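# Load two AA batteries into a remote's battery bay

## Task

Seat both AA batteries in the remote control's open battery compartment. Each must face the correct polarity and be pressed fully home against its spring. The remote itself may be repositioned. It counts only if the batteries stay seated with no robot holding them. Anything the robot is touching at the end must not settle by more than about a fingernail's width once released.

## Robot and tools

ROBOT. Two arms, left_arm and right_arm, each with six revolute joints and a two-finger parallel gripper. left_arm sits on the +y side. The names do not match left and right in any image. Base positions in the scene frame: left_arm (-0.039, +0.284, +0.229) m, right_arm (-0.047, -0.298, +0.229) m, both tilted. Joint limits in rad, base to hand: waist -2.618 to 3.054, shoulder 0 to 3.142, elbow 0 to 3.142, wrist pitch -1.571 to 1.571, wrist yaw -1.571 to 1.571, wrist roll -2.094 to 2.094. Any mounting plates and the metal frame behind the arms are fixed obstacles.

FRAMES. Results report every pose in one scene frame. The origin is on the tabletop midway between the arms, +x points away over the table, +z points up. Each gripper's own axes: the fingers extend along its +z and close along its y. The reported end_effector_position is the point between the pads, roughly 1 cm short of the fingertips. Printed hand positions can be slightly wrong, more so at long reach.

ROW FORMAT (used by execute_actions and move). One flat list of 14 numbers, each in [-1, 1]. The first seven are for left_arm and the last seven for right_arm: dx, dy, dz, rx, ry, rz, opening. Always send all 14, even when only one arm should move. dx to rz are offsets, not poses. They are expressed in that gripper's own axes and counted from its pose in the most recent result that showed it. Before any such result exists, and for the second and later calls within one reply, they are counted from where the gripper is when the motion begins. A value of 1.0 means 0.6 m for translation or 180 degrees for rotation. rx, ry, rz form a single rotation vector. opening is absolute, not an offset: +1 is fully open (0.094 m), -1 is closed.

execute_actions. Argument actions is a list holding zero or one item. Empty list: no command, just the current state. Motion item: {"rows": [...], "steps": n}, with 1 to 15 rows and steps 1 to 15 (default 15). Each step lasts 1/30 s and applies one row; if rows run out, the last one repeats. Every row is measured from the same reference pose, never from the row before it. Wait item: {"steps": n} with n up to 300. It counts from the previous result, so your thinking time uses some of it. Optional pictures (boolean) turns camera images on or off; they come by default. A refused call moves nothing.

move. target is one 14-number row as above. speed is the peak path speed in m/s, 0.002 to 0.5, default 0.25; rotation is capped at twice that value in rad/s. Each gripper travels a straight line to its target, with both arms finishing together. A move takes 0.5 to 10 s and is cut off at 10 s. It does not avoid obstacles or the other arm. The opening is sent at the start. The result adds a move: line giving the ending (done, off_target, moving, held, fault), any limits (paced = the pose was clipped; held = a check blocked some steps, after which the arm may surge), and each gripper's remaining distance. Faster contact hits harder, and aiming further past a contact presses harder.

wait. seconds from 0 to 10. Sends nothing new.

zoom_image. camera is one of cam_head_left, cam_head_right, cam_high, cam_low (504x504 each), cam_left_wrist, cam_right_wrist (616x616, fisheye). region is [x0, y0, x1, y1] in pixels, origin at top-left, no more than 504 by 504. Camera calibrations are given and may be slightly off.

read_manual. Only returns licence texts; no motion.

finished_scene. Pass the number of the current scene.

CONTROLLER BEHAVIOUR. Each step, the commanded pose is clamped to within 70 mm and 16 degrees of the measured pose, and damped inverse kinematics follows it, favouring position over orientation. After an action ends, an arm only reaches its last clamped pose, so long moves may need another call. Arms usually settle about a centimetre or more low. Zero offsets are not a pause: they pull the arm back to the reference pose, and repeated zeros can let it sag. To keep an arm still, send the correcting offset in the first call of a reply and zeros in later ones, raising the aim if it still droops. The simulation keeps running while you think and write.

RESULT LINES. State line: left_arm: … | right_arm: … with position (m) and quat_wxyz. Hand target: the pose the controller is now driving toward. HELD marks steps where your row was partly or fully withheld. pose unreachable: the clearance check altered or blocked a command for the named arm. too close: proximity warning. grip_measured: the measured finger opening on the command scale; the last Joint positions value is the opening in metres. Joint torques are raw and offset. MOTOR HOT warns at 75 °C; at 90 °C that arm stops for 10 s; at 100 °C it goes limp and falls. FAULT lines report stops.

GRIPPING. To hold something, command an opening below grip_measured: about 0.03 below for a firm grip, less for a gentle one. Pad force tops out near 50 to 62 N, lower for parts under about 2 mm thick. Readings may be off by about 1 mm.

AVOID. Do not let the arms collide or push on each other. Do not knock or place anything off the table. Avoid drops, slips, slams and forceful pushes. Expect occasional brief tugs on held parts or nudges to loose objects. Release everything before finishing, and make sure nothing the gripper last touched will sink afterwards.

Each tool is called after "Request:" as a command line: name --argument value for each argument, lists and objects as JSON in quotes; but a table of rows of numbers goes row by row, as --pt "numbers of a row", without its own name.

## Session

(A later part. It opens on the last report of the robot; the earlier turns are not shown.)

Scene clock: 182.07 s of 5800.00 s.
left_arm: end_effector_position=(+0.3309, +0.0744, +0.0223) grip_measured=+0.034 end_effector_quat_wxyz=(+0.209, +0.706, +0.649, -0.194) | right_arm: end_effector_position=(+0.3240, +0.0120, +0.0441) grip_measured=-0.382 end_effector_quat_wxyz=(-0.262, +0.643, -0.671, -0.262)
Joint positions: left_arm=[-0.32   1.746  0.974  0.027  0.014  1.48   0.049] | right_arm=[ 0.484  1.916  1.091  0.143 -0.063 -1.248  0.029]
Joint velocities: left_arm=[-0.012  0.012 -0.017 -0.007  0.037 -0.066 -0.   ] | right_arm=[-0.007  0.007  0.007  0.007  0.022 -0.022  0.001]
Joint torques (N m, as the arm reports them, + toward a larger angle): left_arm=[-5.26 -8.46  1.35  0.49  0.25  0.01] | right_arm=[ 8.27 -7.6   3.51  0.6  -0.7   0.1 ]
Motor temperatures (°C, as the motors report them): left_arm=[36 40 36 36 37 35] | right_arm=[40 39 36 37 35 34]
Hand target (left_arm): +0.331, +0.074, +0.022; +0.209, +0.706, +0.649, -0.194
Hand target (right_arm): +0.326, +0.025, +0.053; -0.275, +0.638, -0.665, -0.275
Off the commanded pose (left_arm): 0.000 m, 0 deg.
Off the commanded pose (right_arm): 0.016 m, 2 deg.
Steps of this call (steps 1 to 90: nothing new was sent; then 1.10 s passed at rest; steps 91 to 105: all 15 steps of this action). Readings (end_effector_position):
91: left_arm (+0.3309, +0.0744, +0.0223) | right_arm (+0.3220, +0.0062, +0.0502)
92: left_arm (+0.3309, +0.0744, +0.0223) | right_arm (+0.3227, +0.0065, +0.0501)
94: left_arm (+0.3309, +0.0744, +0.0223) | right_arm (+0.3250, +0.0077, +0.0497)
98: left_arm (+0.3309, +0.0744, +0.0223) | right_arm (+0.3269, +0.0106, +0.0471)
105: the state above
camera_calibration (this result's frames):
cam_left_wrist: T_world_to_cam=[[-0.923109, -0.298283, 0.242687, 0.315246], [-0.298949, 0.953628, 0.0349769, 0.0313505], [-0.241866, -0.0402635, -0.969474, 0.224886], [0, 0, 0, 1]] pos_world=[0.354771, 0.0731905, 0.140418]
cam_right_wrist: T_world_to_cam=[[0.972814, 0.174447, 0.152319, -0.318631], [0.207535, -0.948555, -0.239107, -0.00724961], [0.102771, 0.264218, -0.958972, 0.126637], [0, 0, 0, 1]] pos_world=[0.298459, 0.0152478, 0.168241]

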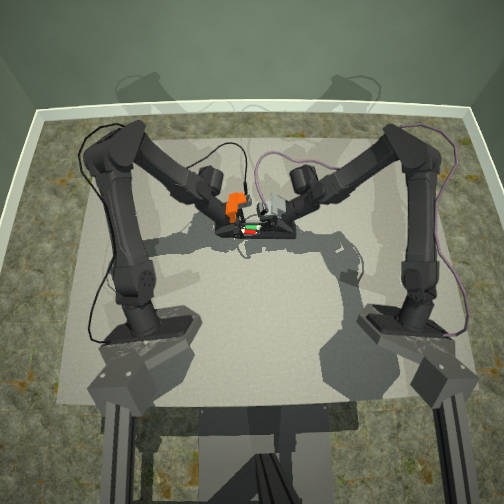

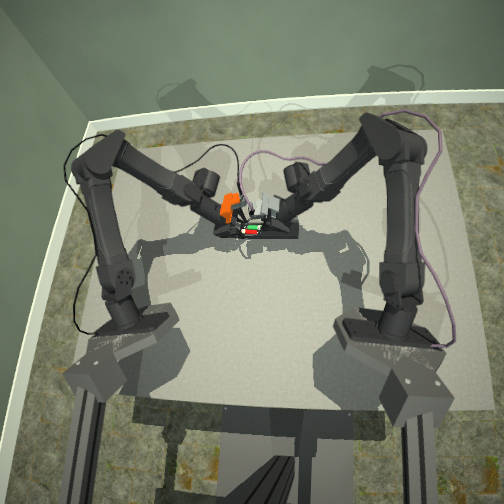

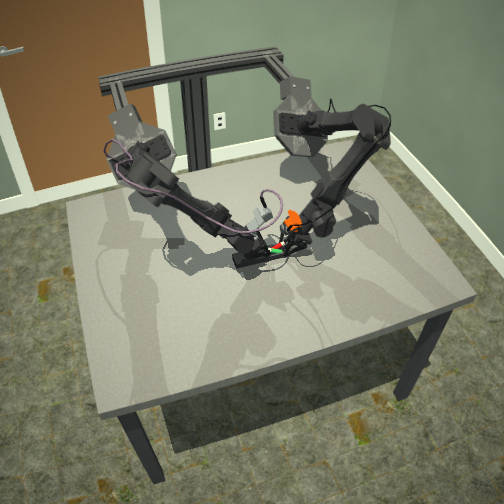

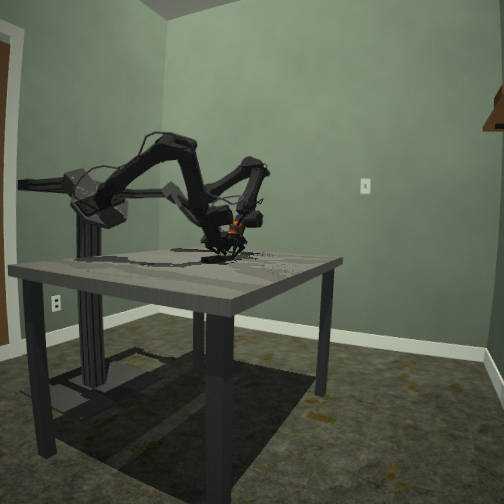

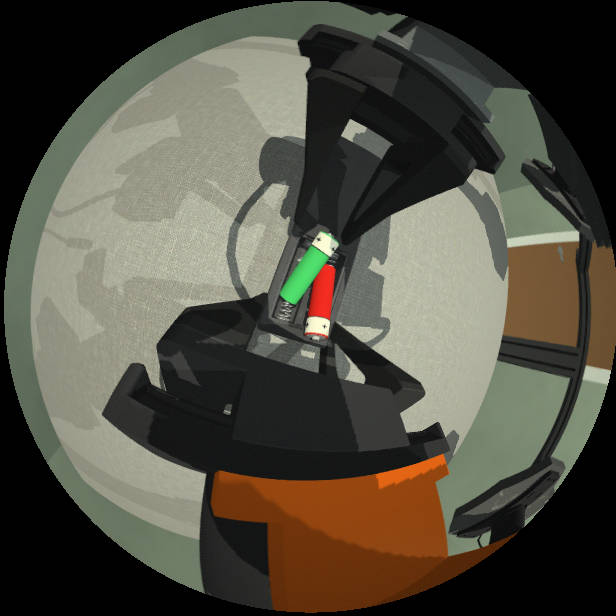

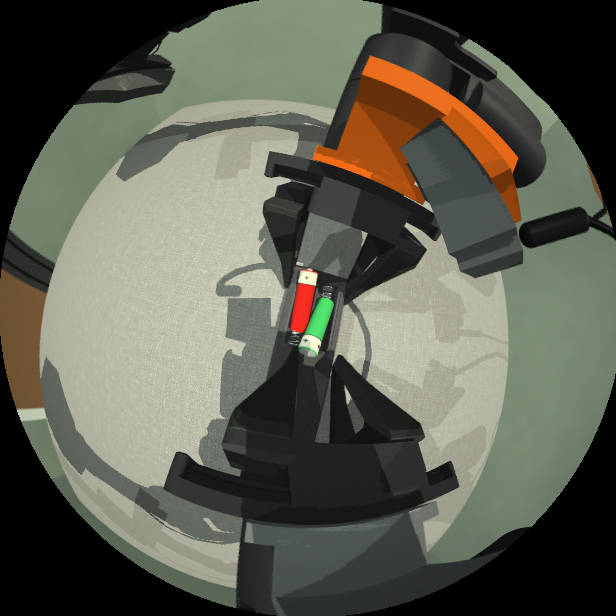

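Request:
execute_actions --actions '[{"rows":[[0,0,0,0,0,0,-0.02,-0.027,-0.003,0.004,0,-0.014,0,-0.33],[0,0,0,0,0,0,-0.02,-0.029,-0.003,0.005,0,-0.016,0,-0.33],[0,0,0,0,0,0,-0.02,-0.031,-0.003,0.006,0,-0.018,0,-0.33],[0,0,0,0,0,0,-0.02,-0.033,-0.003,0.007,0,-0.02,0,-0.33],[0,0,0,0,0,0,-0.02,-0.035,-0.003,0.008,0,-0.022,0,-0.33],[0,0,0,0,0,0,-0.02,-0.036,-0.003,0.009,0,-0.023,0,-0.33],[0,0,0,0,0,0,-0.02,-0.036,-0.003,0.01,0,-0.023,0,-0.33]],"steps":15}]'

Request:
zoom_image --camera "cam_right_wrist" --region '[250,260,380,390]'

Scene clock: 186.03 s of 5800.00 s.
left_arm: end_effector_position=(+0.3309, +0.0744, +0.0223) grip_measured=+0.034 end_effector_quat_wxyz=(+0.209, +0.706, +0.649, -0.194) | right_arm: end_effector_position=(+0.3243, +0.0170, +0.0451) grip_measured=-0.332 end_effector_quat_wxyz=(-0.270, +0.639, -0.668, -0.270)
Joint positions: left_arm=[-0.32   1.746  0.974  0.027  0.014  1.48   0.049] | right_arm=[ 0.484  1.927  1.096  0.158 -0.087 -1.246  0.031]
Joint velocities: left_arm=[-0.002 -0.002 -0.007 -0.022 -0.066 -0.022  0.   ] | right_arm=[-0.012  0.002 -0.007 -0.051 -0.007 -0.081 -0.001]
Joint torques (N m, as the arm reports them, + toward a larger angle): left_arm=[-5.26 -8.46  1.35  0.5   0.25  0.02] | right_arm=[ 8.46 -7.37  3.51  0.71 -0.7   0.11]
Motor temperatures (°C, as the motors report them): left_arm=[36 40 36 36 37 35] | right_arm=[40 39 36 37 35 34]
Hand target (left_arm): +0.331, +0.074, +0.022; +0.209, +0.706, +0.649, -0.194
Hand target (right_arm): +0.326, +0.031, +0.055; -0.285, +0.633, -0.660, -0.285
Off the commanded pose (left_arm): 0.000 m, 0 deg.
Off the commanded pose (right_arm): 0.018 m, 3 deg.
Steps of this call (steps 1 to 90: nothing new was sent; then 0.47 s passed at rest; steps 91 to 105: all 15 steps of this action). Readings (end_effector_position):
91: left_arm (+0.3309, +0.0744, +0.0223) | right_arm (+0.3241, +0.0120, +0.0441)
92: left_arm (+0.3309, +0.0744, +0.0223) | right_arm (+0.3242, +0.0121, +0.0442)
94: left_arm (+0.3309, +0.0744, +0.0223) | right_arm (+0.3244, +0.0127, +0.0449)
98: left_arm (+0.3309, +0.0744, +0.0223) | right_arm (+0.3252, +0.0149, +0.0461)
105: the state above
camera_calibration (this result's frames):
cam_left_wrist: T_world_to_cam=[[-0.923109, -0.298283, 0.242687, 0.315246], [-0.298949, 0.953628, 0.0349769, 0.0313505], [-0.241866, -0.0402635, -0.969474, 0.224886], [0, 0, 0, 1]] pos_world=[0.354771, 0.0731905, 0.140418]
cam_right_wrist: T_world_to_cam=[[0.973203, 0.168551, 0.156415, -0.320151], [0.205593, -0.942473, -0.263585, -0.000591245], [0.10299, 0.288679, -0.95187, 0.125462], [0, 0, 0, 1]] pos_world=[0.298772, 0.0171861, 0.169345]

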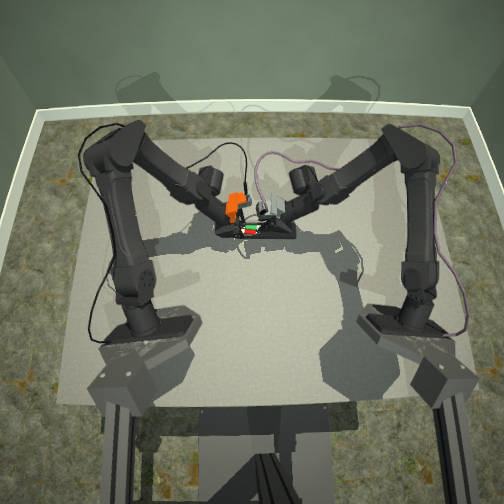

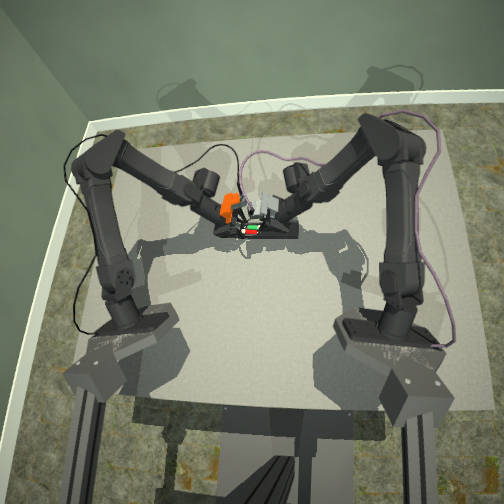

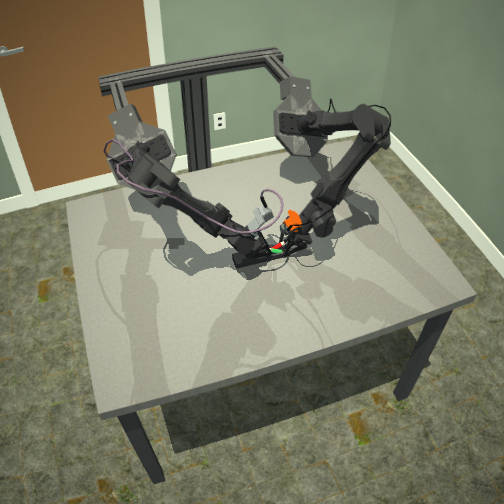

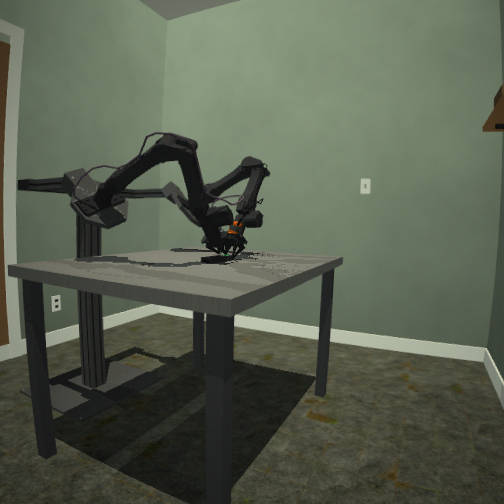

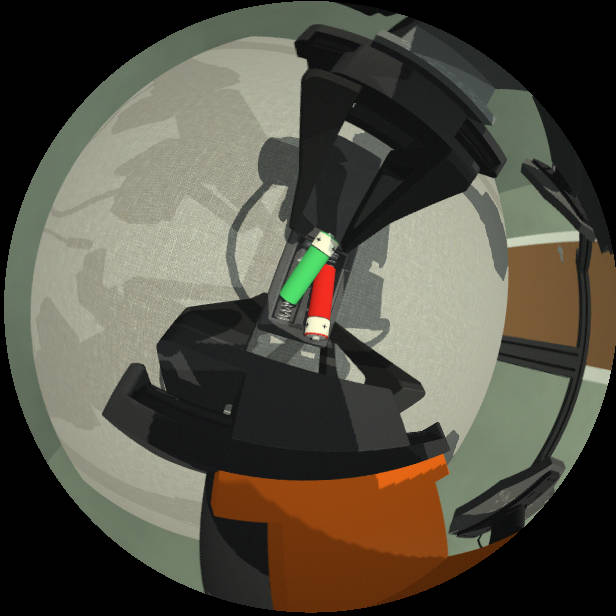

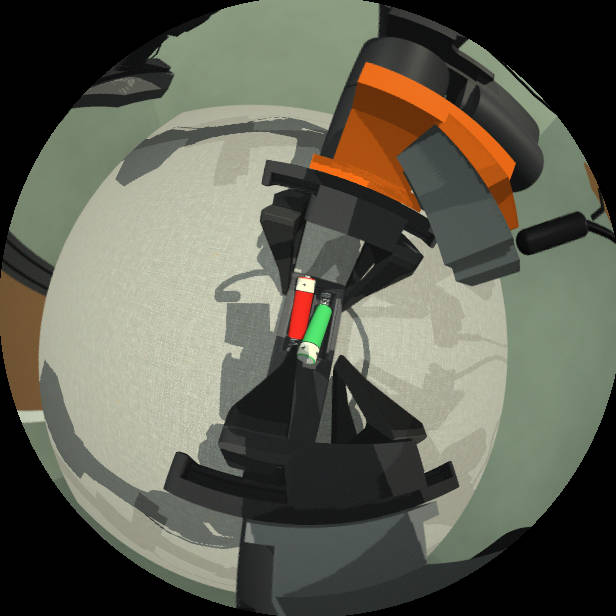

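Region (250, 260, 380, 390) of cam_right_wrist's 616x616 image, scaled by 3.877, with more detail than that image has.

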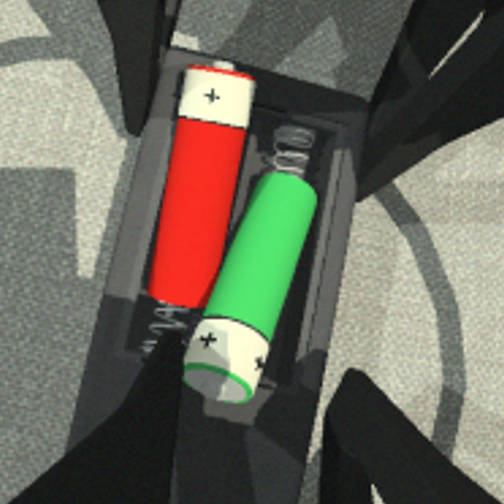

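Now closing the fingers slowly to straighten green.

Request:
execute_actions --actions '[{"rows":[[0,0,0,0,0,0,-0.02,-0.028,-0.003,0.005,0,-0.014,0,-0.36],[0,0,0,0,0,0,-0.02,-0.028,-0.003,0.005,0,-0.014,0,-0.39],[0,0,0,0,0,0,-0.02,-0.028,-0.003,0.005,0,-0.014,0,-0.42],[0,0,0,0,0,0,-0.02,-0.028,-0.003,0.005,0,-0.014,0,-0.45],[0,0,0,0,0,0,-0.02,-0.028,-0.003,0.005,0,-0.014,0,-0.48],[0,0,0,0,0,0,-0.02,-0.028,-0.003,0.005,0,-0.014,0,-0.51],[0,0,0,0,0,0,-0.02,-0.028,-0.003,0.005,0,-0.014,0,-0.54],[0,0,0,0,0,0,-0.02,-0.028,-0.003,0.005,0,-0.014,0,-0.57],[0,0,0,0,0,0,-0.02,-0.028,-0.003,0.005,0,-0.014,0,-0.6],[0,0,0,0,0,0,-0.02,-0.028,-0.003,0.005,0,-0.014,0,-0.63],[0,0,0,0,0,0,-0.02,-0.028,-0.003,0.005,0,-0.014,0,-0.66],[0,0,0,0,0,0,-0.02,-0.028,-0.003,0.005,0,-0.014,0,-0.69],[0,0,0,0,0,0,-0.02,-0.028,-0.003,0.005,0,-0.014,0,-0.71]],"steps":15}]'

Request:
zoom_image --camera "cam_right_wrist" --region '[250,260,380,390]'

Scene clock: 191.83 s of 5800.00 s.
left_arm: end_effector_position=(+0.3309, +0.0744, +0.0223) grip_measured=+0.034 end_effector_quat_wxyz=(+0.209, +0.706, +0.649, -0.194) | right_arm: end_effector_position=(+0.3246, +0.0174, +0.0455) grip_measured=-0.707 end_effector_quat_wxyz=(-0.271, +0.637, -0.668, -0.271)
Joint positions: left_arm=[-0.32   1.746  0.974  0.027  0.014  1.48   0.049] | right_arm=[ 0.484  1.927  1.096  0.159 -0.089 -1.243  0.014]
Joint velocities: left_arm=[-0.012 -0.007 -0.002  0.037 -0.066  0.022  0.   ] | right_arm=[-0.012 -0.012  0.017 -0.022 -0.007 -0.022 -0.   ]
Joint torques (N m, as the arm reports them, + toward a larger angle): left_arm=[-5.26 -8.46  1.35  0.5   0.25  0.01] | right_arm=[ 8.5  -7.52  3.47  0.65 -0.69  0.1 ]
Motor temperatures (°C, as the motors report them): left_arm=[36 40 36 36 37 35] | right_arm=[40 40 36 37 35 34]
Hand target (left_arm): +0.331, +0.074, +0.022; +0.209, +0.706, +0.649, -0.194
Hand target (right_arm): +0.326, +0.031, +0.055; -0.285, +0.633, -0.662, -0.285
Off the commanded pose (left_arm): 0.000 m, 0 deg.
Off the commanded pose (right_arm): 0.017 m, 2 deg.
Steps of this call (steps 1 to 90: nothing new was sent; then 2.30 s passed at rest; steps 91 to 105: all 15 steps of this action). Readings (end_effector_position):
91: left_arm (+0.3309, +0.0744, +0.0223) | right_arm (+0.3246, +0.0174, +0.0455)
92: left_arm (+0.3309, +0.0744, +0.0223) | right_arm (+0.3246, +0.0174, +0.0455)
94: left_arm (+0.3309, +0.0744, +0.0223) | right_arm (+0.3246, +0.0174, +0.0455)
98: left_arm (+0.3309, +0.0744, +0.0223) | right_arm (+0.3246, +0.0174, +0.0455)
105: the state above
camera_calibration (this result's frames):
cam_left_wrist: T_world_to_cam=[[-0.923109, -0.298283, 0.242687, 0.315246], [-0.298949, 0.953628, 0.0349769, 0.0313505], [-0.241866, -0.0402635, -0.969474, 0.224886], [0, 0, 0, 1]] pos_world=[0.354771, 0.0731905, 0.140418]
cam_right_wrist: T_world_to_cam=[[0.973776, 0.165597, 0.156004, -0.32072], [0.202876, -0.942376, -0.266026, 0.000716104], [0.102961, 0.290699, -0.951259, 0.125593], [0, 0, 0, 1]] pos_world=[0.299233, 0.0172756, 0.169695]

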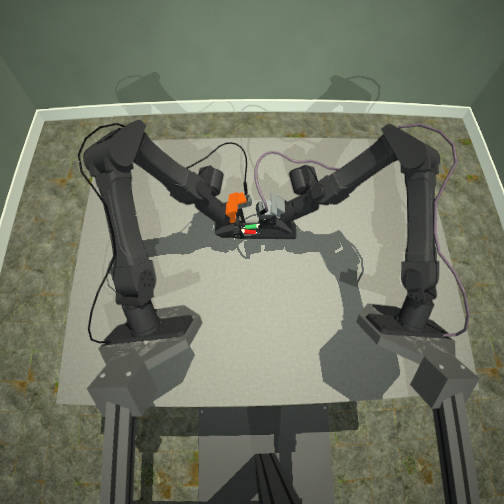

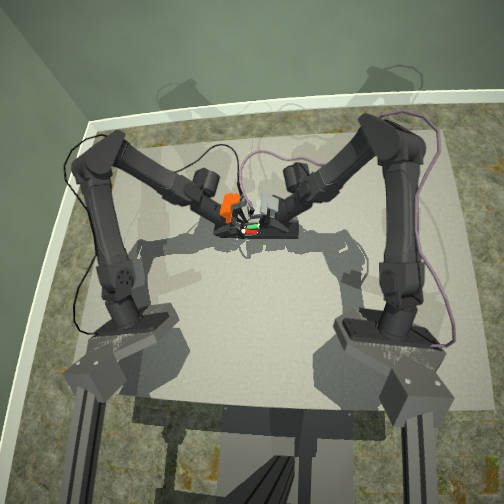

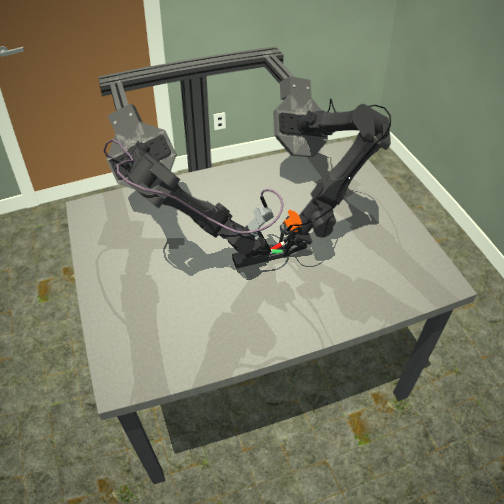

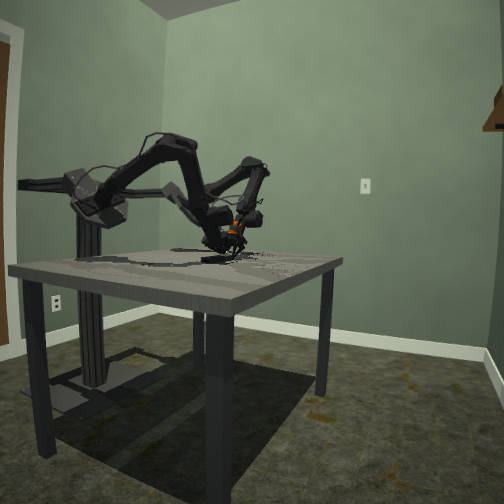

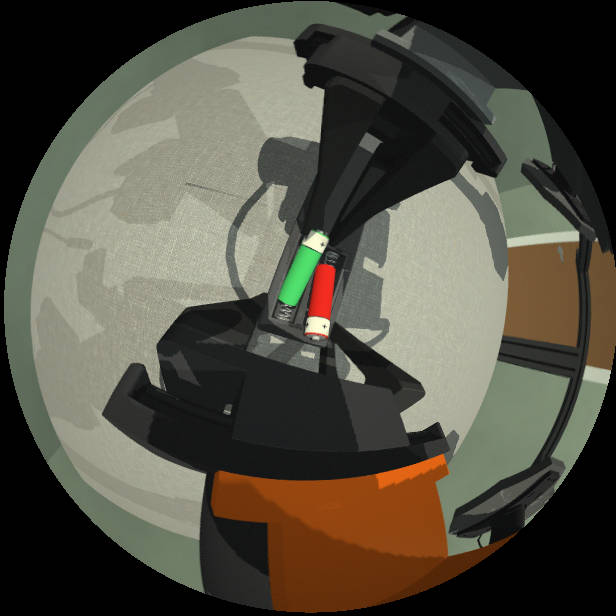

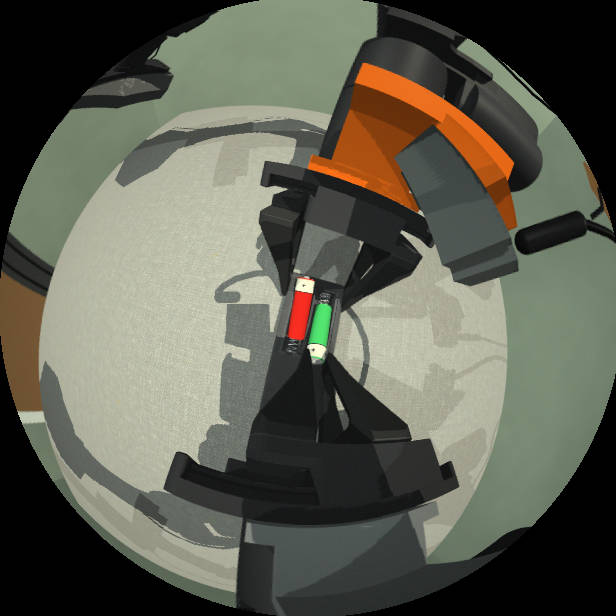

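Region (250, 260, 380, 390) of cam_right_wrist's 616x616 image, scaled by 3.877, with more detail than that image has.

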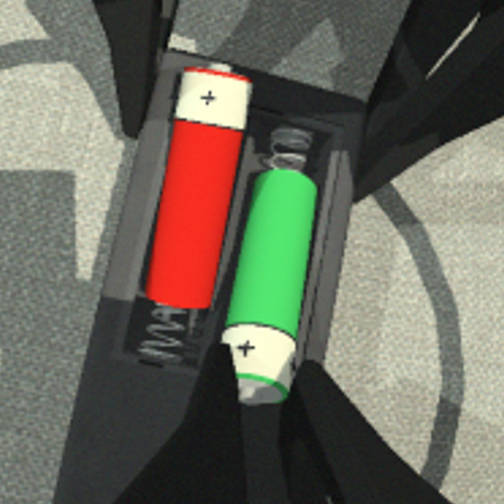

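Request:
execute_actions --actions '[{"rows":[[0,0,0.002,0,0,0,-0.02,-0.028,-0.003,0.003,0,-0.014,0,-0.62],[0,0,0.004,0,0,0,-0.02,-0.028,-0.003,0.0,0,-0.014,0,-0.58],[0,0,0.006,0,0,0,-0.02,-0.028,-0.003,-0.003,0,-0.014,0,-0.58],[0,0,0.008,0,0,0,-0.02,-0.028,-0.003,-0.006,0,-0.014,0,-0.58],[0,0,0.01,0,0,0,-0.02,-0.028,-0.003,-0.009,0,-0.014,0,-0.58],[0,0,0.012,0,0,0,-0.02,-0.028,-0.003,-0.012,0,-0.014,0,-0.58],[0,0,0.012,0,0,0,-0.02,-0.028,-0.003,-0.015,0,-0.014,0,-0.58],[0,0,0.012,0,0,0,-0.02,-0.028,-0.003,-0.018,0,-0.014,0,-0.58],[0,0,0.012,0,0,0,-0.02,-0.028,-0.003,-0.021,0,-0.014,0,-0.58],[0,0,0.012,0,0,0,-0.02,-0.028,-0.003,-0.023,0,-0.014,0,-0.58]],"steps":15}]'

Request:
zoom_image --camera "cam_right_wrist" --region '[250,260,380,390]'

Scene clock: 196.67 s of 5800.00 s.
left_arm: end_effector_position=(+0.3313, +0.0738, +0.0220) grip_measured=+0.034 end_effector_quat_wxyz=(+0.210, +0.705, +0.649, -0.193) | right_arm: end_effector_position=(+0.3365, +0.0132, +0.0565) grip_measured=-0.582 end_effector_quat_wxyz=(-0.284, +0.632, -0.670, -0.265)
Joint positions: left_arm=[-0.32   1.748  0.974  0.033  0.016  1.48   0.049] | right_arm=[ 0.484  1.889  1.093  0.154 -0.09  -1.242  0.02 ]
Joint velocities: left_arm=[-0.007  0.012 -0.002 -0.022  0.022  0.007  0.001] | right_arm=[-0.002 -0.032  0.002 -0.066  0.051 -0.007 -0.001]
Joint torques (N m, as the arm reports them, + toward a larger angle): left_arm=[-5.3  -6.47  2.06  0.61  0.24  0.01] | right_arm=[ 8.02 -9.33  1.25  0.51 -0.72  0.1 ]
Motor temperatures (°C, as the motors report them): left_arm=[36 40 36 36 37 35] | right_arm=[40 40 36 37 35 34]
Hand target (left_arm): +0.331, +0.071, +0.016; +0.209, +0.706, +0.649, -0.194
Hand target (right_arm): +0.327, +0.019, +0.067; -0.285, +0.631, -0.662, -0.285
Off the commanded pose (left_arm): 0.007 m, 0 deg.
Off the commanded pose (right_arm): 0.016 m, 2 deg.
Steps of this call (steps 1 to 90: nothing new was sent; then 1.33 s passed at rest; steps 91 to 105: all 15 steps of this action). Readings (end_effector_position):
91: left_arm (+0.3309, +0.0744, +0.0223) | right_arm (+0.3246, +0.0174, +0.0455)
92: left_arm (+0.3309, +0.0744, +0.0223) | right_arm (+0.3246, +0.0174, +0.0455)
94: left_arm (+0.3310, +0.0744, +0.0223) | right_arm (+0.3246, +0.0174, +0.0455)
98: left_arm (+0.3313, +0.0739, +0.0220) | right_arm (+0.3255, +0.0169, +0.0466)
105: the state above
camera_calibration (this result's frames):
cam_left_wrist: T_world_to_cam=[[-0.923233, -0.29914, 0.241156, 0.315705], [-0.30042, 0.953258, 0.0323433, 0.0326814], [-0.239559, -0.0425876, -0.969947, 0.224062], [0, 0, 0, 1]] pos_world=[0.354963, 0.0728283, 0.140137]
cam_right_wrist: T_world_to_cam=[[0.973177, 0.145824, 0.177939, -0.334088], [0.190947, -0.943396, -0.271187, 0.00159156], [0.128322, 0.29789, -0.945936, 0.12714], [0, 0, 0, 1]] pos_world=[0.308508, 0.0123459, 0.180145]

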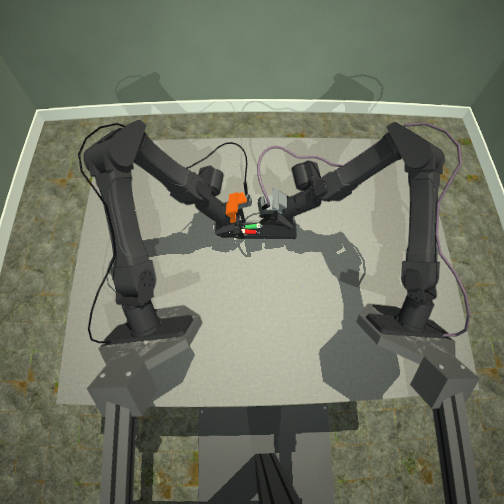

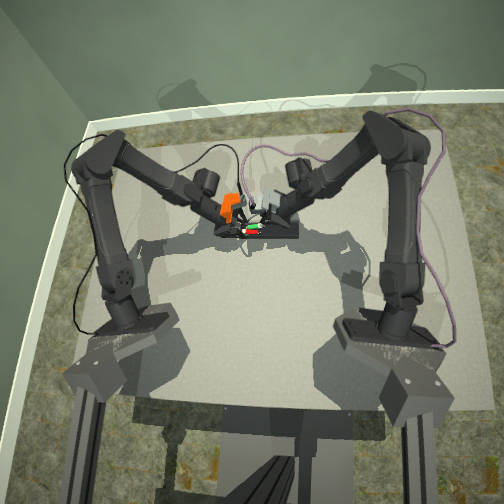

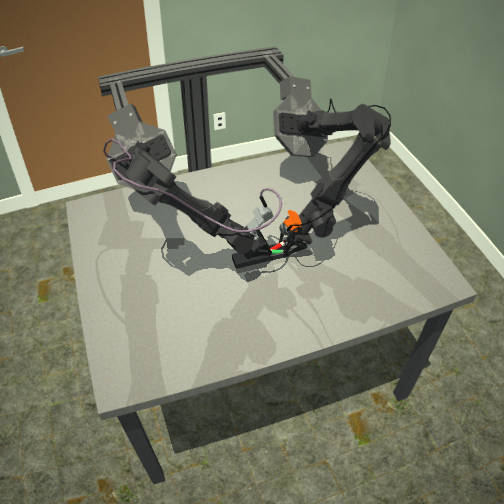

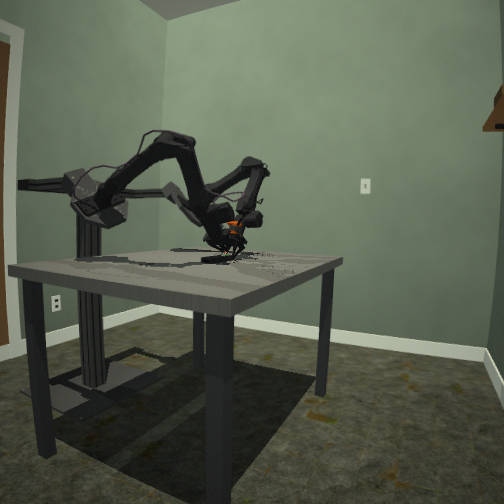

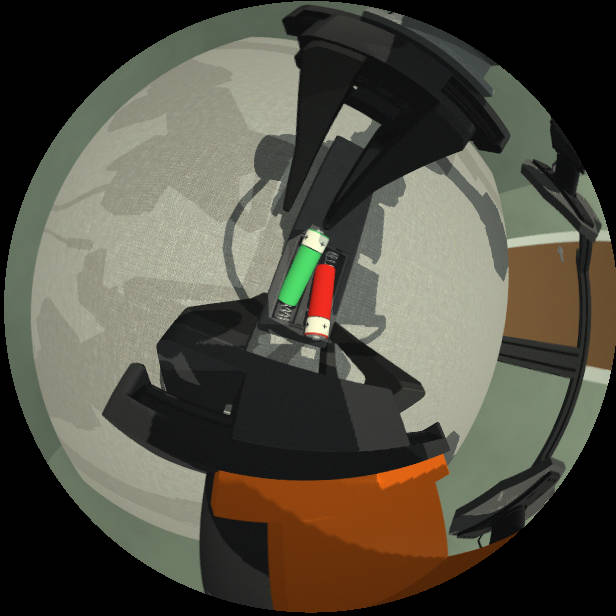

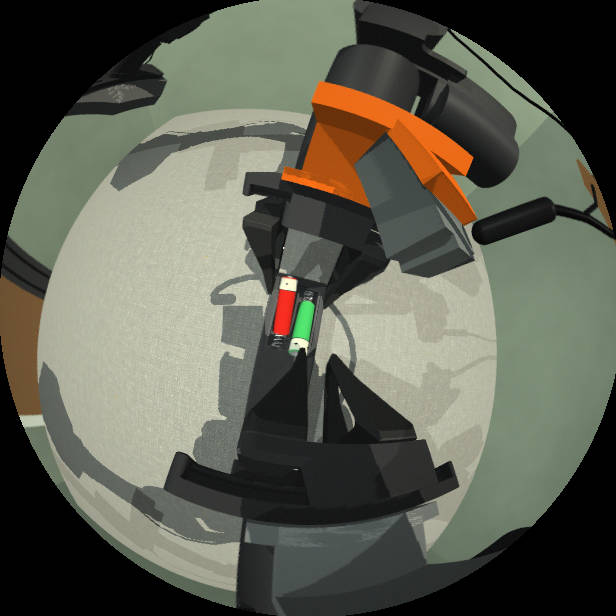

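Region (250, 260, 380, 390) of cam_right_wrist's 616x616 image, scaled by 3.877, with more detail than that image has.

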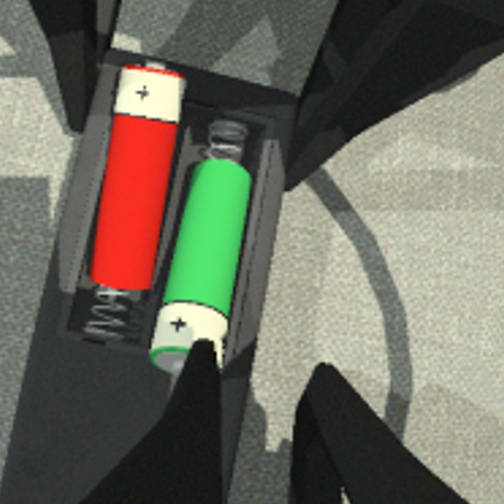

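Request:
execute_actions --actions '[{"rows":[[0,0,0.01,0,0,0,-0.02,-0.019,0.016,-0.01,-0.009,-0.01,0,-0.7],[0,0,0.01,0,0,0,-0.02,-0.019,0.016,-0.014,-0.009,-0.01,0,-0.8],[0,0,0.01,0,0,0,-0.02,-0.019,0.016,-0.018,-0.009,-0.01,0,-0.88],[0,0,0.01,0,0,0,-0.02,-0.019,0.016,-0.022,-0.009,-0.01,0,-0.88],[0,0,0.01,0,0,0,-0.02,-0.019,0.016,-0.026,-0.009,-0.01,0,-0.88],[0,0,0.01,0,0,0,-0.02,-0.019,0.016,-0.03,-0.009,-0.01,0,-0.88],[0,0,0.01,0,0,0,-0.02,-0.019,0.016,-0.033,-0.009,-0.01,0,-0.88],[0,0,0.01,0,0,0,-0.02,-0.019,0.016,-0.036,-0.009,-0.01,0,-0.88]],"steps":15}]' --pictures false

Scene clock: 202.17 s of 5800.00 s.
left_arm: end_effector_position=(+0.3314, +0.0737, +0.0220) grip_measured=+0.034 end_effector_quat_wxyz=(+0.210, +0.705, +0.649, -0.193) | right_arm: end_effector_position=(+0.3353, +0.0018, +0.0702) grip_measured=-0.878 end_effector_quat_wxyz=(-0.284, +0.632, -0.670, -0.266)
Joint positions: left_arm=[-0.32   1.748  0.974  0.033  0.016  1.48   0.049] | right_arm=[ 0.484  1.819  1.05   0.127 -0.092 -1.242  0.006]
Joint velocities: left_arm=[-0.002 -0.007 -0.012 -0.007 -0.022 -0.022 -0.001] | right_arm=[-0.007  0.002 -0.017 -0.066 -0.037 -0.022  0.001]
Joint torques (N m, as the arm reports them, + toward a larger angle): left_arm=[-5.31 -6.63  1.96  0.65  0.25  0.01] | right_arm=[ 7.34 -9.44  1.52  0.52 -0.73  0.05]
Motor temperatures (°C, as the motors report them): left_arm=[36 40 36 36 37 35] | right_arm=[40 40 36 37 35 34]
Hand target (left_arm): +0.331, +0.071, +0.017; +0.210, +0.705, +0.649, -0.193
Hand target (right_arm): +0.326, +0.006, +0.079; -0.285, +0.632, -0.662, -0.285
Off the commanded pose (left_arm): 0.006 m, 0 deg.
Off the commanded pose (right_arm): 0.014 m, 2 deg.
Steps of this call (steps 1 to 90: nothing new was sent; then 2.00 s passed at rest; steps 91 to 105: all 15 steps of this action). Readings (end_effector_position):
91: left_arm (+0.3314, +0.0737, +0.0220) | right_arm (+0.3362, +0.0130, +0.0565)
92: left_arm (+0.3314, +0.0737, +0.0220) | right_arm (+0.3358, +0.0128, +0.0566)
94: left_arm (+0.3314, +0.0737, +0.0220) | right_arm (+0.3338, +0.0107, +0.0582)
98: left_arm (+0.3314, +0.0737, +0.0220) | right_arm (+0.3318, +0.0047, +0.0648)
105: the state above

Request:
execute_actions --actions '[{"rows":[[0,0,0.01,0,0,0,-0.02,-0.015,0.015,-0.003,-0.009,-0.01,0,-0.88],[0,0,0.01,0,0,0,-0.02,-0.015,0.015,0.001,-0.009,-0.01,0,-0.88],[0,0,0.01,0,0,0,-0.02,-0.015,0.015,0.005,-0.009,-0.01,0,-0.88],[0,0,0.01,0,0,0,-0.02,-0.015,0.015,0.009,-0.009,-0.01,0,-0.88],[0,0,0.01,0,0,0,-0.02,-0.015,0.015,0.013,-0.009,-0.01,0,-0.88],[0,0,0.01,0,0,0,-0.02,-0.015,0.016,0.017,-0.009,-0.01,0,-0.88],[0,0,0.01,0,0,0,-0.02,-0.015,0.016,0.021,-0.009,-0.01,0,-0.88],[0,0,0.01,0,0,0,-0.02,-0.015,0.016,0.024,-0.009,-0.01,0,-0.88],[0,0,0.01,0,0,0,-0.02,-0.015,0.016,0.027,-0.009,-0.01,0,-0.88],[0,0,0.01,0,0,0,-0.02,-0.015,0.016,0.029,-0.009,-0.01,0,-0.88]],"steps":15}]'

Request:
zoom_image --camera "cam_right_wrist" --region '[250,260,380,390]'

Scene clock: 206.67 s of 5800.00 s.
left_arm: end_effector_position=(+0.3314, +0.0737, +0.0220) grip_measured=+0.034 end_effector_quat_wxyz=(+0.210, +0.705, +0.649, -0.193) | right_arm: end_effector_position=(+0.3189, +0.0089, +0.0545) grip_measured=-0.878 end_effector_quat_wxyz=(-0.266, +0.638, -0.667, -0.276)
Joint positions: left_arm=[-0.32   1.748  0.974  0.033  0.016  1.48   0.049] | right_arm=[ 0.484  1.878  1.057  0.135 -0.094 -1.242  0.006]
Joint velocities: left_arm=[ 0.007 -0.002 -0.002 -0.066  0.007 -0.022  0.001] | right_arm=[-0.012 -0.007  0.017 -0.007 -0.066 -0.037  0.   ]
Joint torques (N m, as the arm reports them, + toward a larger angle): left_arm=[-5.3  -6.63  1.95  0.65  0.25  0.01] | right_arm=[ 7.82 -7.81  3.75  0.67 -0.7   0.05]
Motor temperatures (°C, as the motors report them): left_arm=[36 40 36 36 37 35] | right_arm=[40 40 36 37 35 34]
Hand target (left_arm): +0.331, +0.071, +0.017; +0.210, +0.705, +0.649, -0.193
Hand target (right_arm): +0.327, +0.021, +0.065; -0.286, +0.632, -0.661, -0.285
Off the commanded pose (left_arm): 0.006 m, 0 deg.
Off the commanded pose (right_arm): 0.018 m, 3 deg.
Steps of this call (steps 1 to 90: nothing new was sent; then 1.00 s passed at rest; steps 91 to 105: all 15 steps of this action). Readings (end_effector_position):
91: left_arm (+0.3314, +0.0737, +0.0220) | right_arm (+0.3343, +0.0017, +0.0700)
92: left_arm (+0.3314, +0.0737, +0.0220) | right_arm (+0.3343, +0.0018, +0.0701)
94: left_arm (+0.3314, +0.0737, +0.0220) | right_arm (+0.3343, +0.0018, +0.0701)
98: left_arm (+0.3314, +0.0737, +0.0220) | right_arm (+0.3303, +0.0042, +0.0655)
105: the state above
camera_calibration (this result's frames):
cam_left_wrist: T_world_to_cam=[[-0.923247, -0.299185, 0.241046, 0.315758], [-0.300585, 0.953223, 0.0318432, 0.0328393], [-0.239298, -0.0430557, -0.969991, 0.224072], [0, 0, 0, 1]] pos_world=[0.355014, 0.0728145, 0.140189]
cam_right_wrist: T_world_to_cam=[[0.974111, 0.173837, 0.14453, -0.314724], [0.207776, -0.940365, -0.269337, -0.00505993], [0.08909, 0.292394, -0.952139, 0.141689], [0, 0, 0, 1]] pos_world=[0.295005, 0.00852348, 0.179032]

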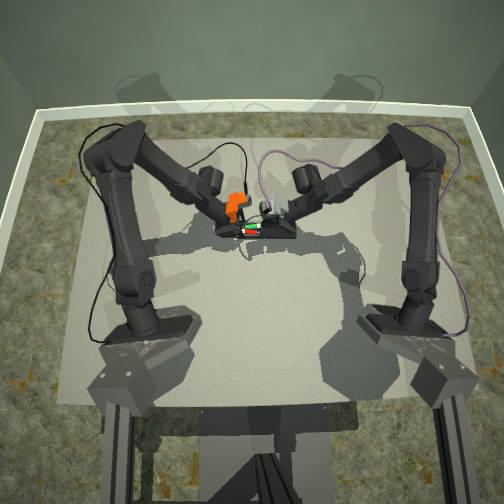

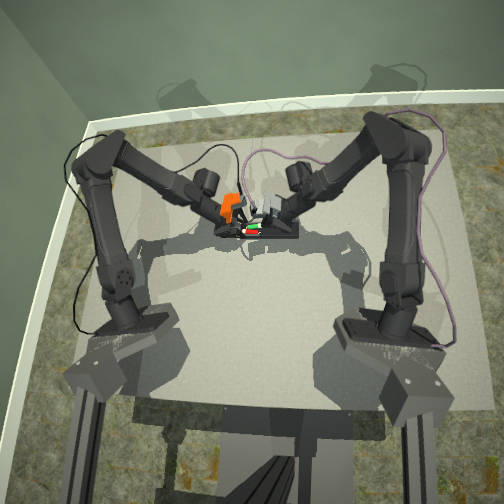

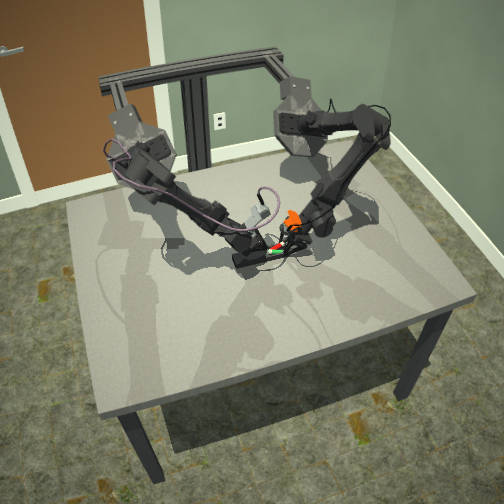

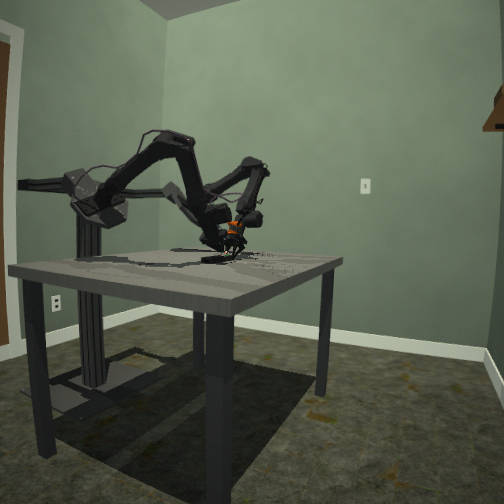

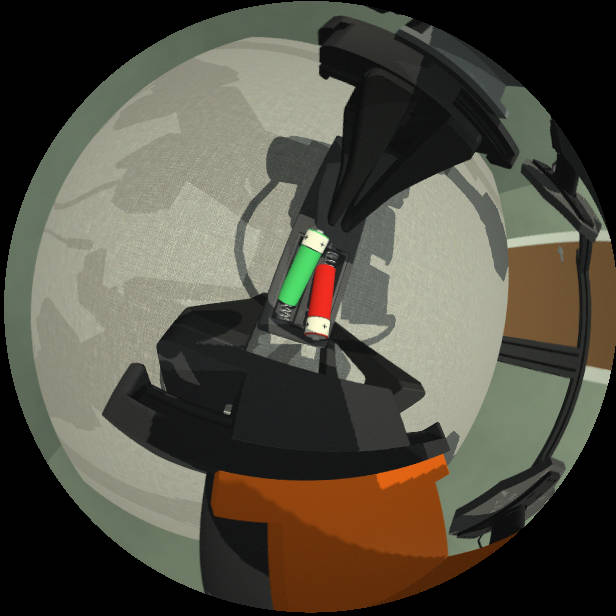

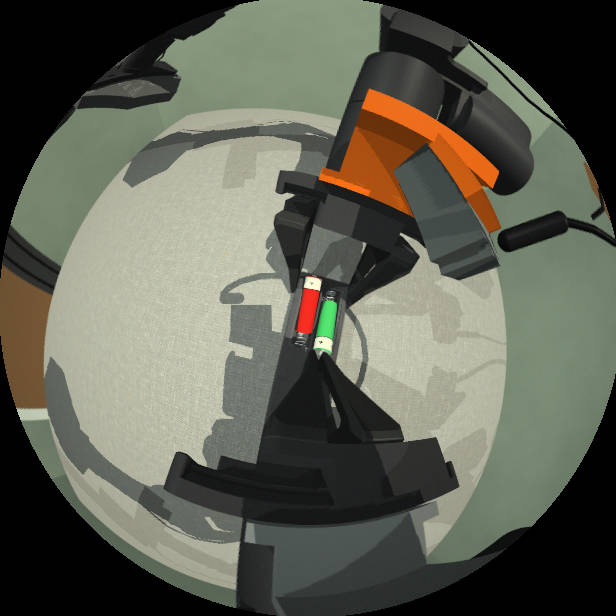

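Region (250, 260, 380, 390) of cam_right_wrist's 616x616 image, scaled by 3.877, with more detail than that image has.

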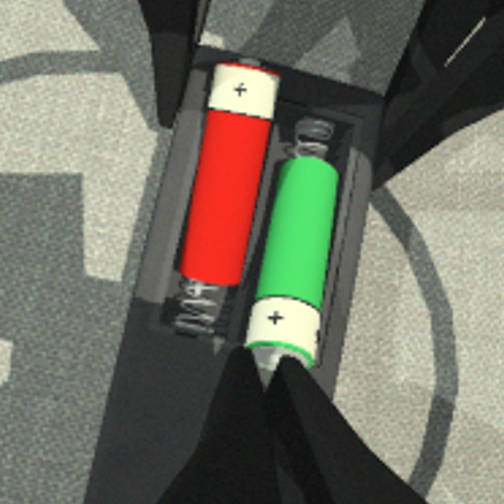

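Request:
execute_actions --actions '[{"rows":[[0,0,0.012,0,0,0,-0.02,-0.027,-0.012,0.003,0.004,-0.014,-0.002,-0.88],[0,0,0.014,0,0,0,-0.02,-0.027,-0.013,0.004,0.004,-0.014,-0.002,-0.88],[0,0,0.016,0,0,0,-0.02,-0.027,-0.013,0.005,0.004,-0.014,-0.002,-0.88],[0,0,0.016,0,0,0,-0.02,-0.027,-0.013,0.006,0.004,-0.014,-0.002,-0.88],[0,0,0.016,0,0,0,-0.02,-0.027,-0.013,0.007,0.004,-0.014,-0.002,-0.88]],"steps":12}]'

Request:
zoom_image --camera "cam_right_wrist" --region '[250,260,380,390]'

Scene clock: 210.70 s of 5800.00 s.
left_arm: end_effector_position=(+0.3325, +0.0716, +0.0217) grip_measured=+0.034 end_effector_quat_wxyz=(+0.216, +0.704, +0.648, -0.194) | right_arm: end_effector_position=(+0.3279, +0.0105, +0.0568) grip_measured=-0.878 end_effector_quat_wxyz=(-0.276, +0.635, -0.668, -0.271)
Joint positions: left_arm=[-0.32   1.754  0.974  0.046  0.024  1.48   0.049] | right_arm=[ 0.484  1.878  1.072  0.143 -0.094 -1.242  0.006]
Joint velocities: left_arm=[ 0.007  0.007  0.002  0.007 -0.007 -0.066 -0.001] | right_arm=[-0.017 -0.012 -0.002 -0.007  0.007 -0.022 -0.   ]
Joint torques (N m, as the arm reports them, + toward a larger angle): left_arm=[-5.34 -5.98  2.31  0.66  0.2   0.  ] | right_arm=[ 7.93 -6.93  3.53  0.64 -0.71  0.05]
Motor temperatures (°C, as the motors report them): left_arm=[36 40 36 36 37 35] | right_arm=[40 40 36 37 35 34]
Hand target (left_arm): +0.331, +0.069, +0.014; +0.210, +0.705, +0.649, -0.193
Hand target (right_arm): +0.327, +0.023, +0.063; -0.286, +0.633, -0.661, -0.285
Off the commanded pose (left_arm): 0.008 m, 1 deg.
Off the commanded pose (right_arm): 0.014 m, 2 deg.
Steps of this call (steps 1 to 90: nothing new was sent; then 0.63 s passed at rest; steps 91 to 102: all 12 steps of this action). Readings (end_effector_position):
91: left_arm (+0.3314, +0.0737, +0.0220) | right_arm (+0.3199, +0.0091, +0.0547)
92: left_arm (+0.3314, +0.0735, +0.0219) | right_arm (+0.3199, +0.0091, +0.0547)
94: left_arm (+0.3318, +0.0727, +0.0217) | right_arm (+0.3212, +0.0094, +0.0551)
98: left_arm (+0.3324, +0.0717, +0.0217) | right_arm (+0.3266, +0.0103, +0.0564)
102: the state above
camera_calibration (this result's frames):
cam_left_wrist: T_world_to_cam=[[-0.923677, -0.299655, 0.238807, 0.316403], [-0.303496, 0.952592, 0.0214268, 0.0364554], [-0.233906, -0.0526854, -0.970831, 0.222824], [0, 0, 0, 1]] pos_world=[0.355438, 0.0718241, 0.139984]
cam_right_wrist: T_world_to_cam=[[0.973837, 0.159246, 0.162115, -0.324848], [0.199222, -0.941469, -0.271932, -0.00190329], [0.109322, 0.297114, -0.948563, 0.135705], [0, 0, 0, 1]] pos_world=[0.301893, 0.00961911, 0.18087]

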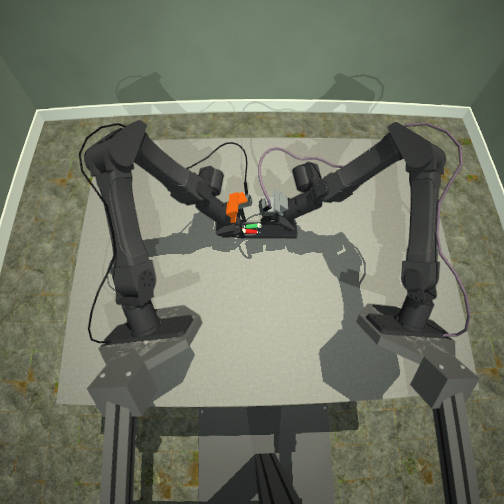

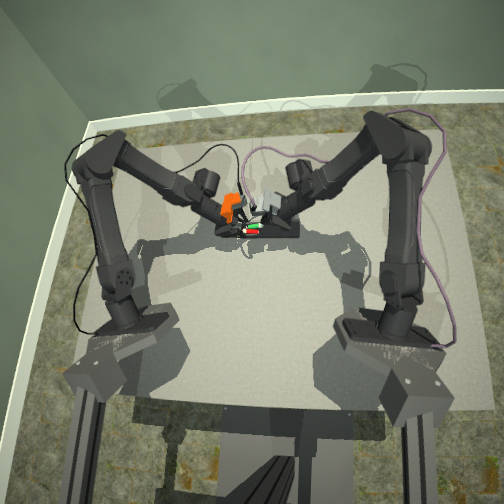

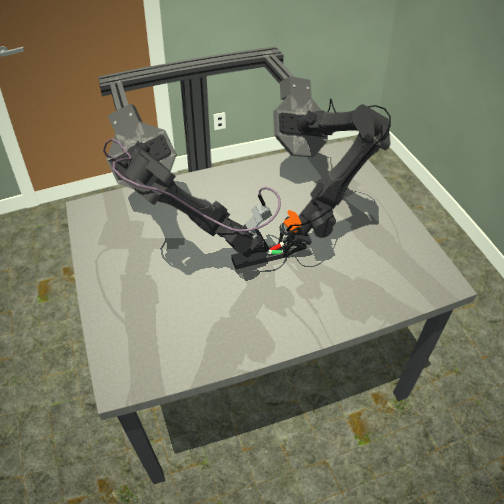

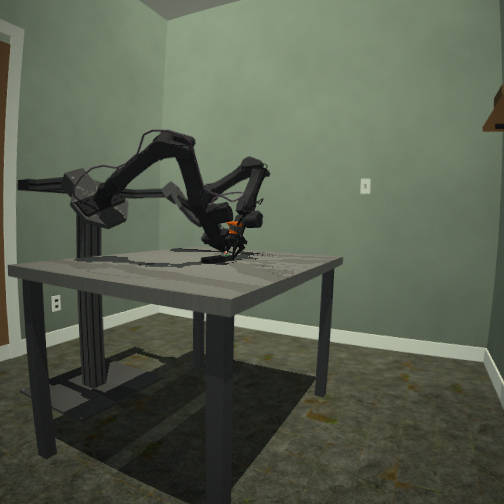

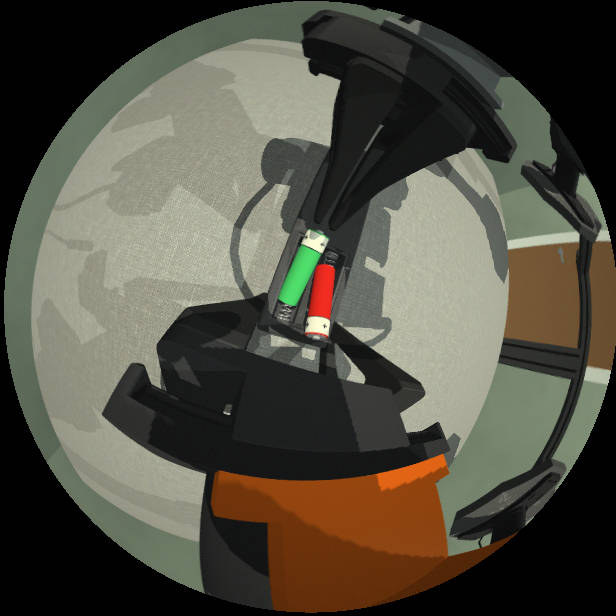

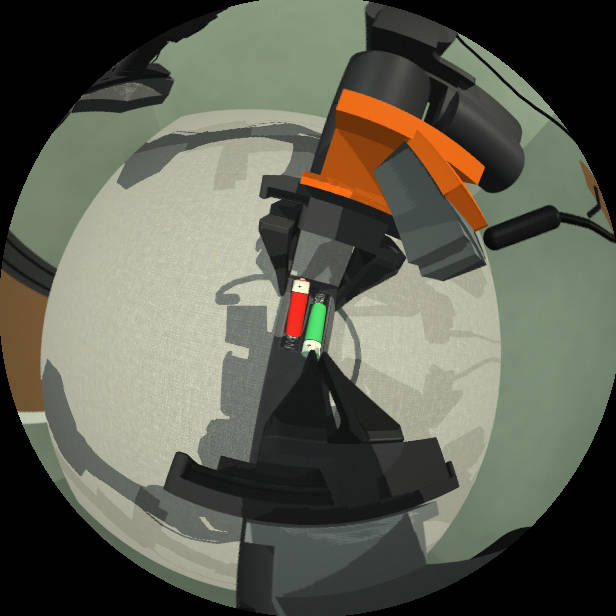

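Region (250, 260, 380, 390) of cam_right_wrist's 616x616 image, scaled by 3.877, with more detail than that image has.

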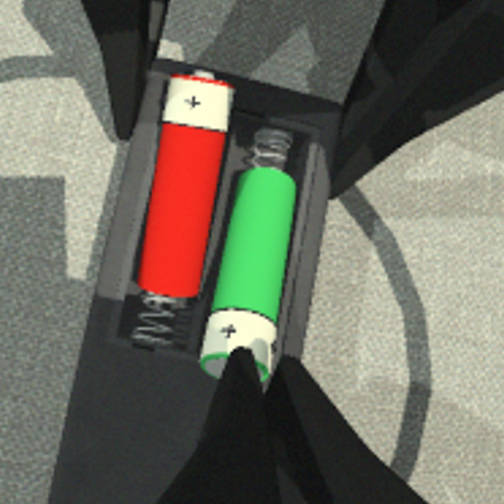

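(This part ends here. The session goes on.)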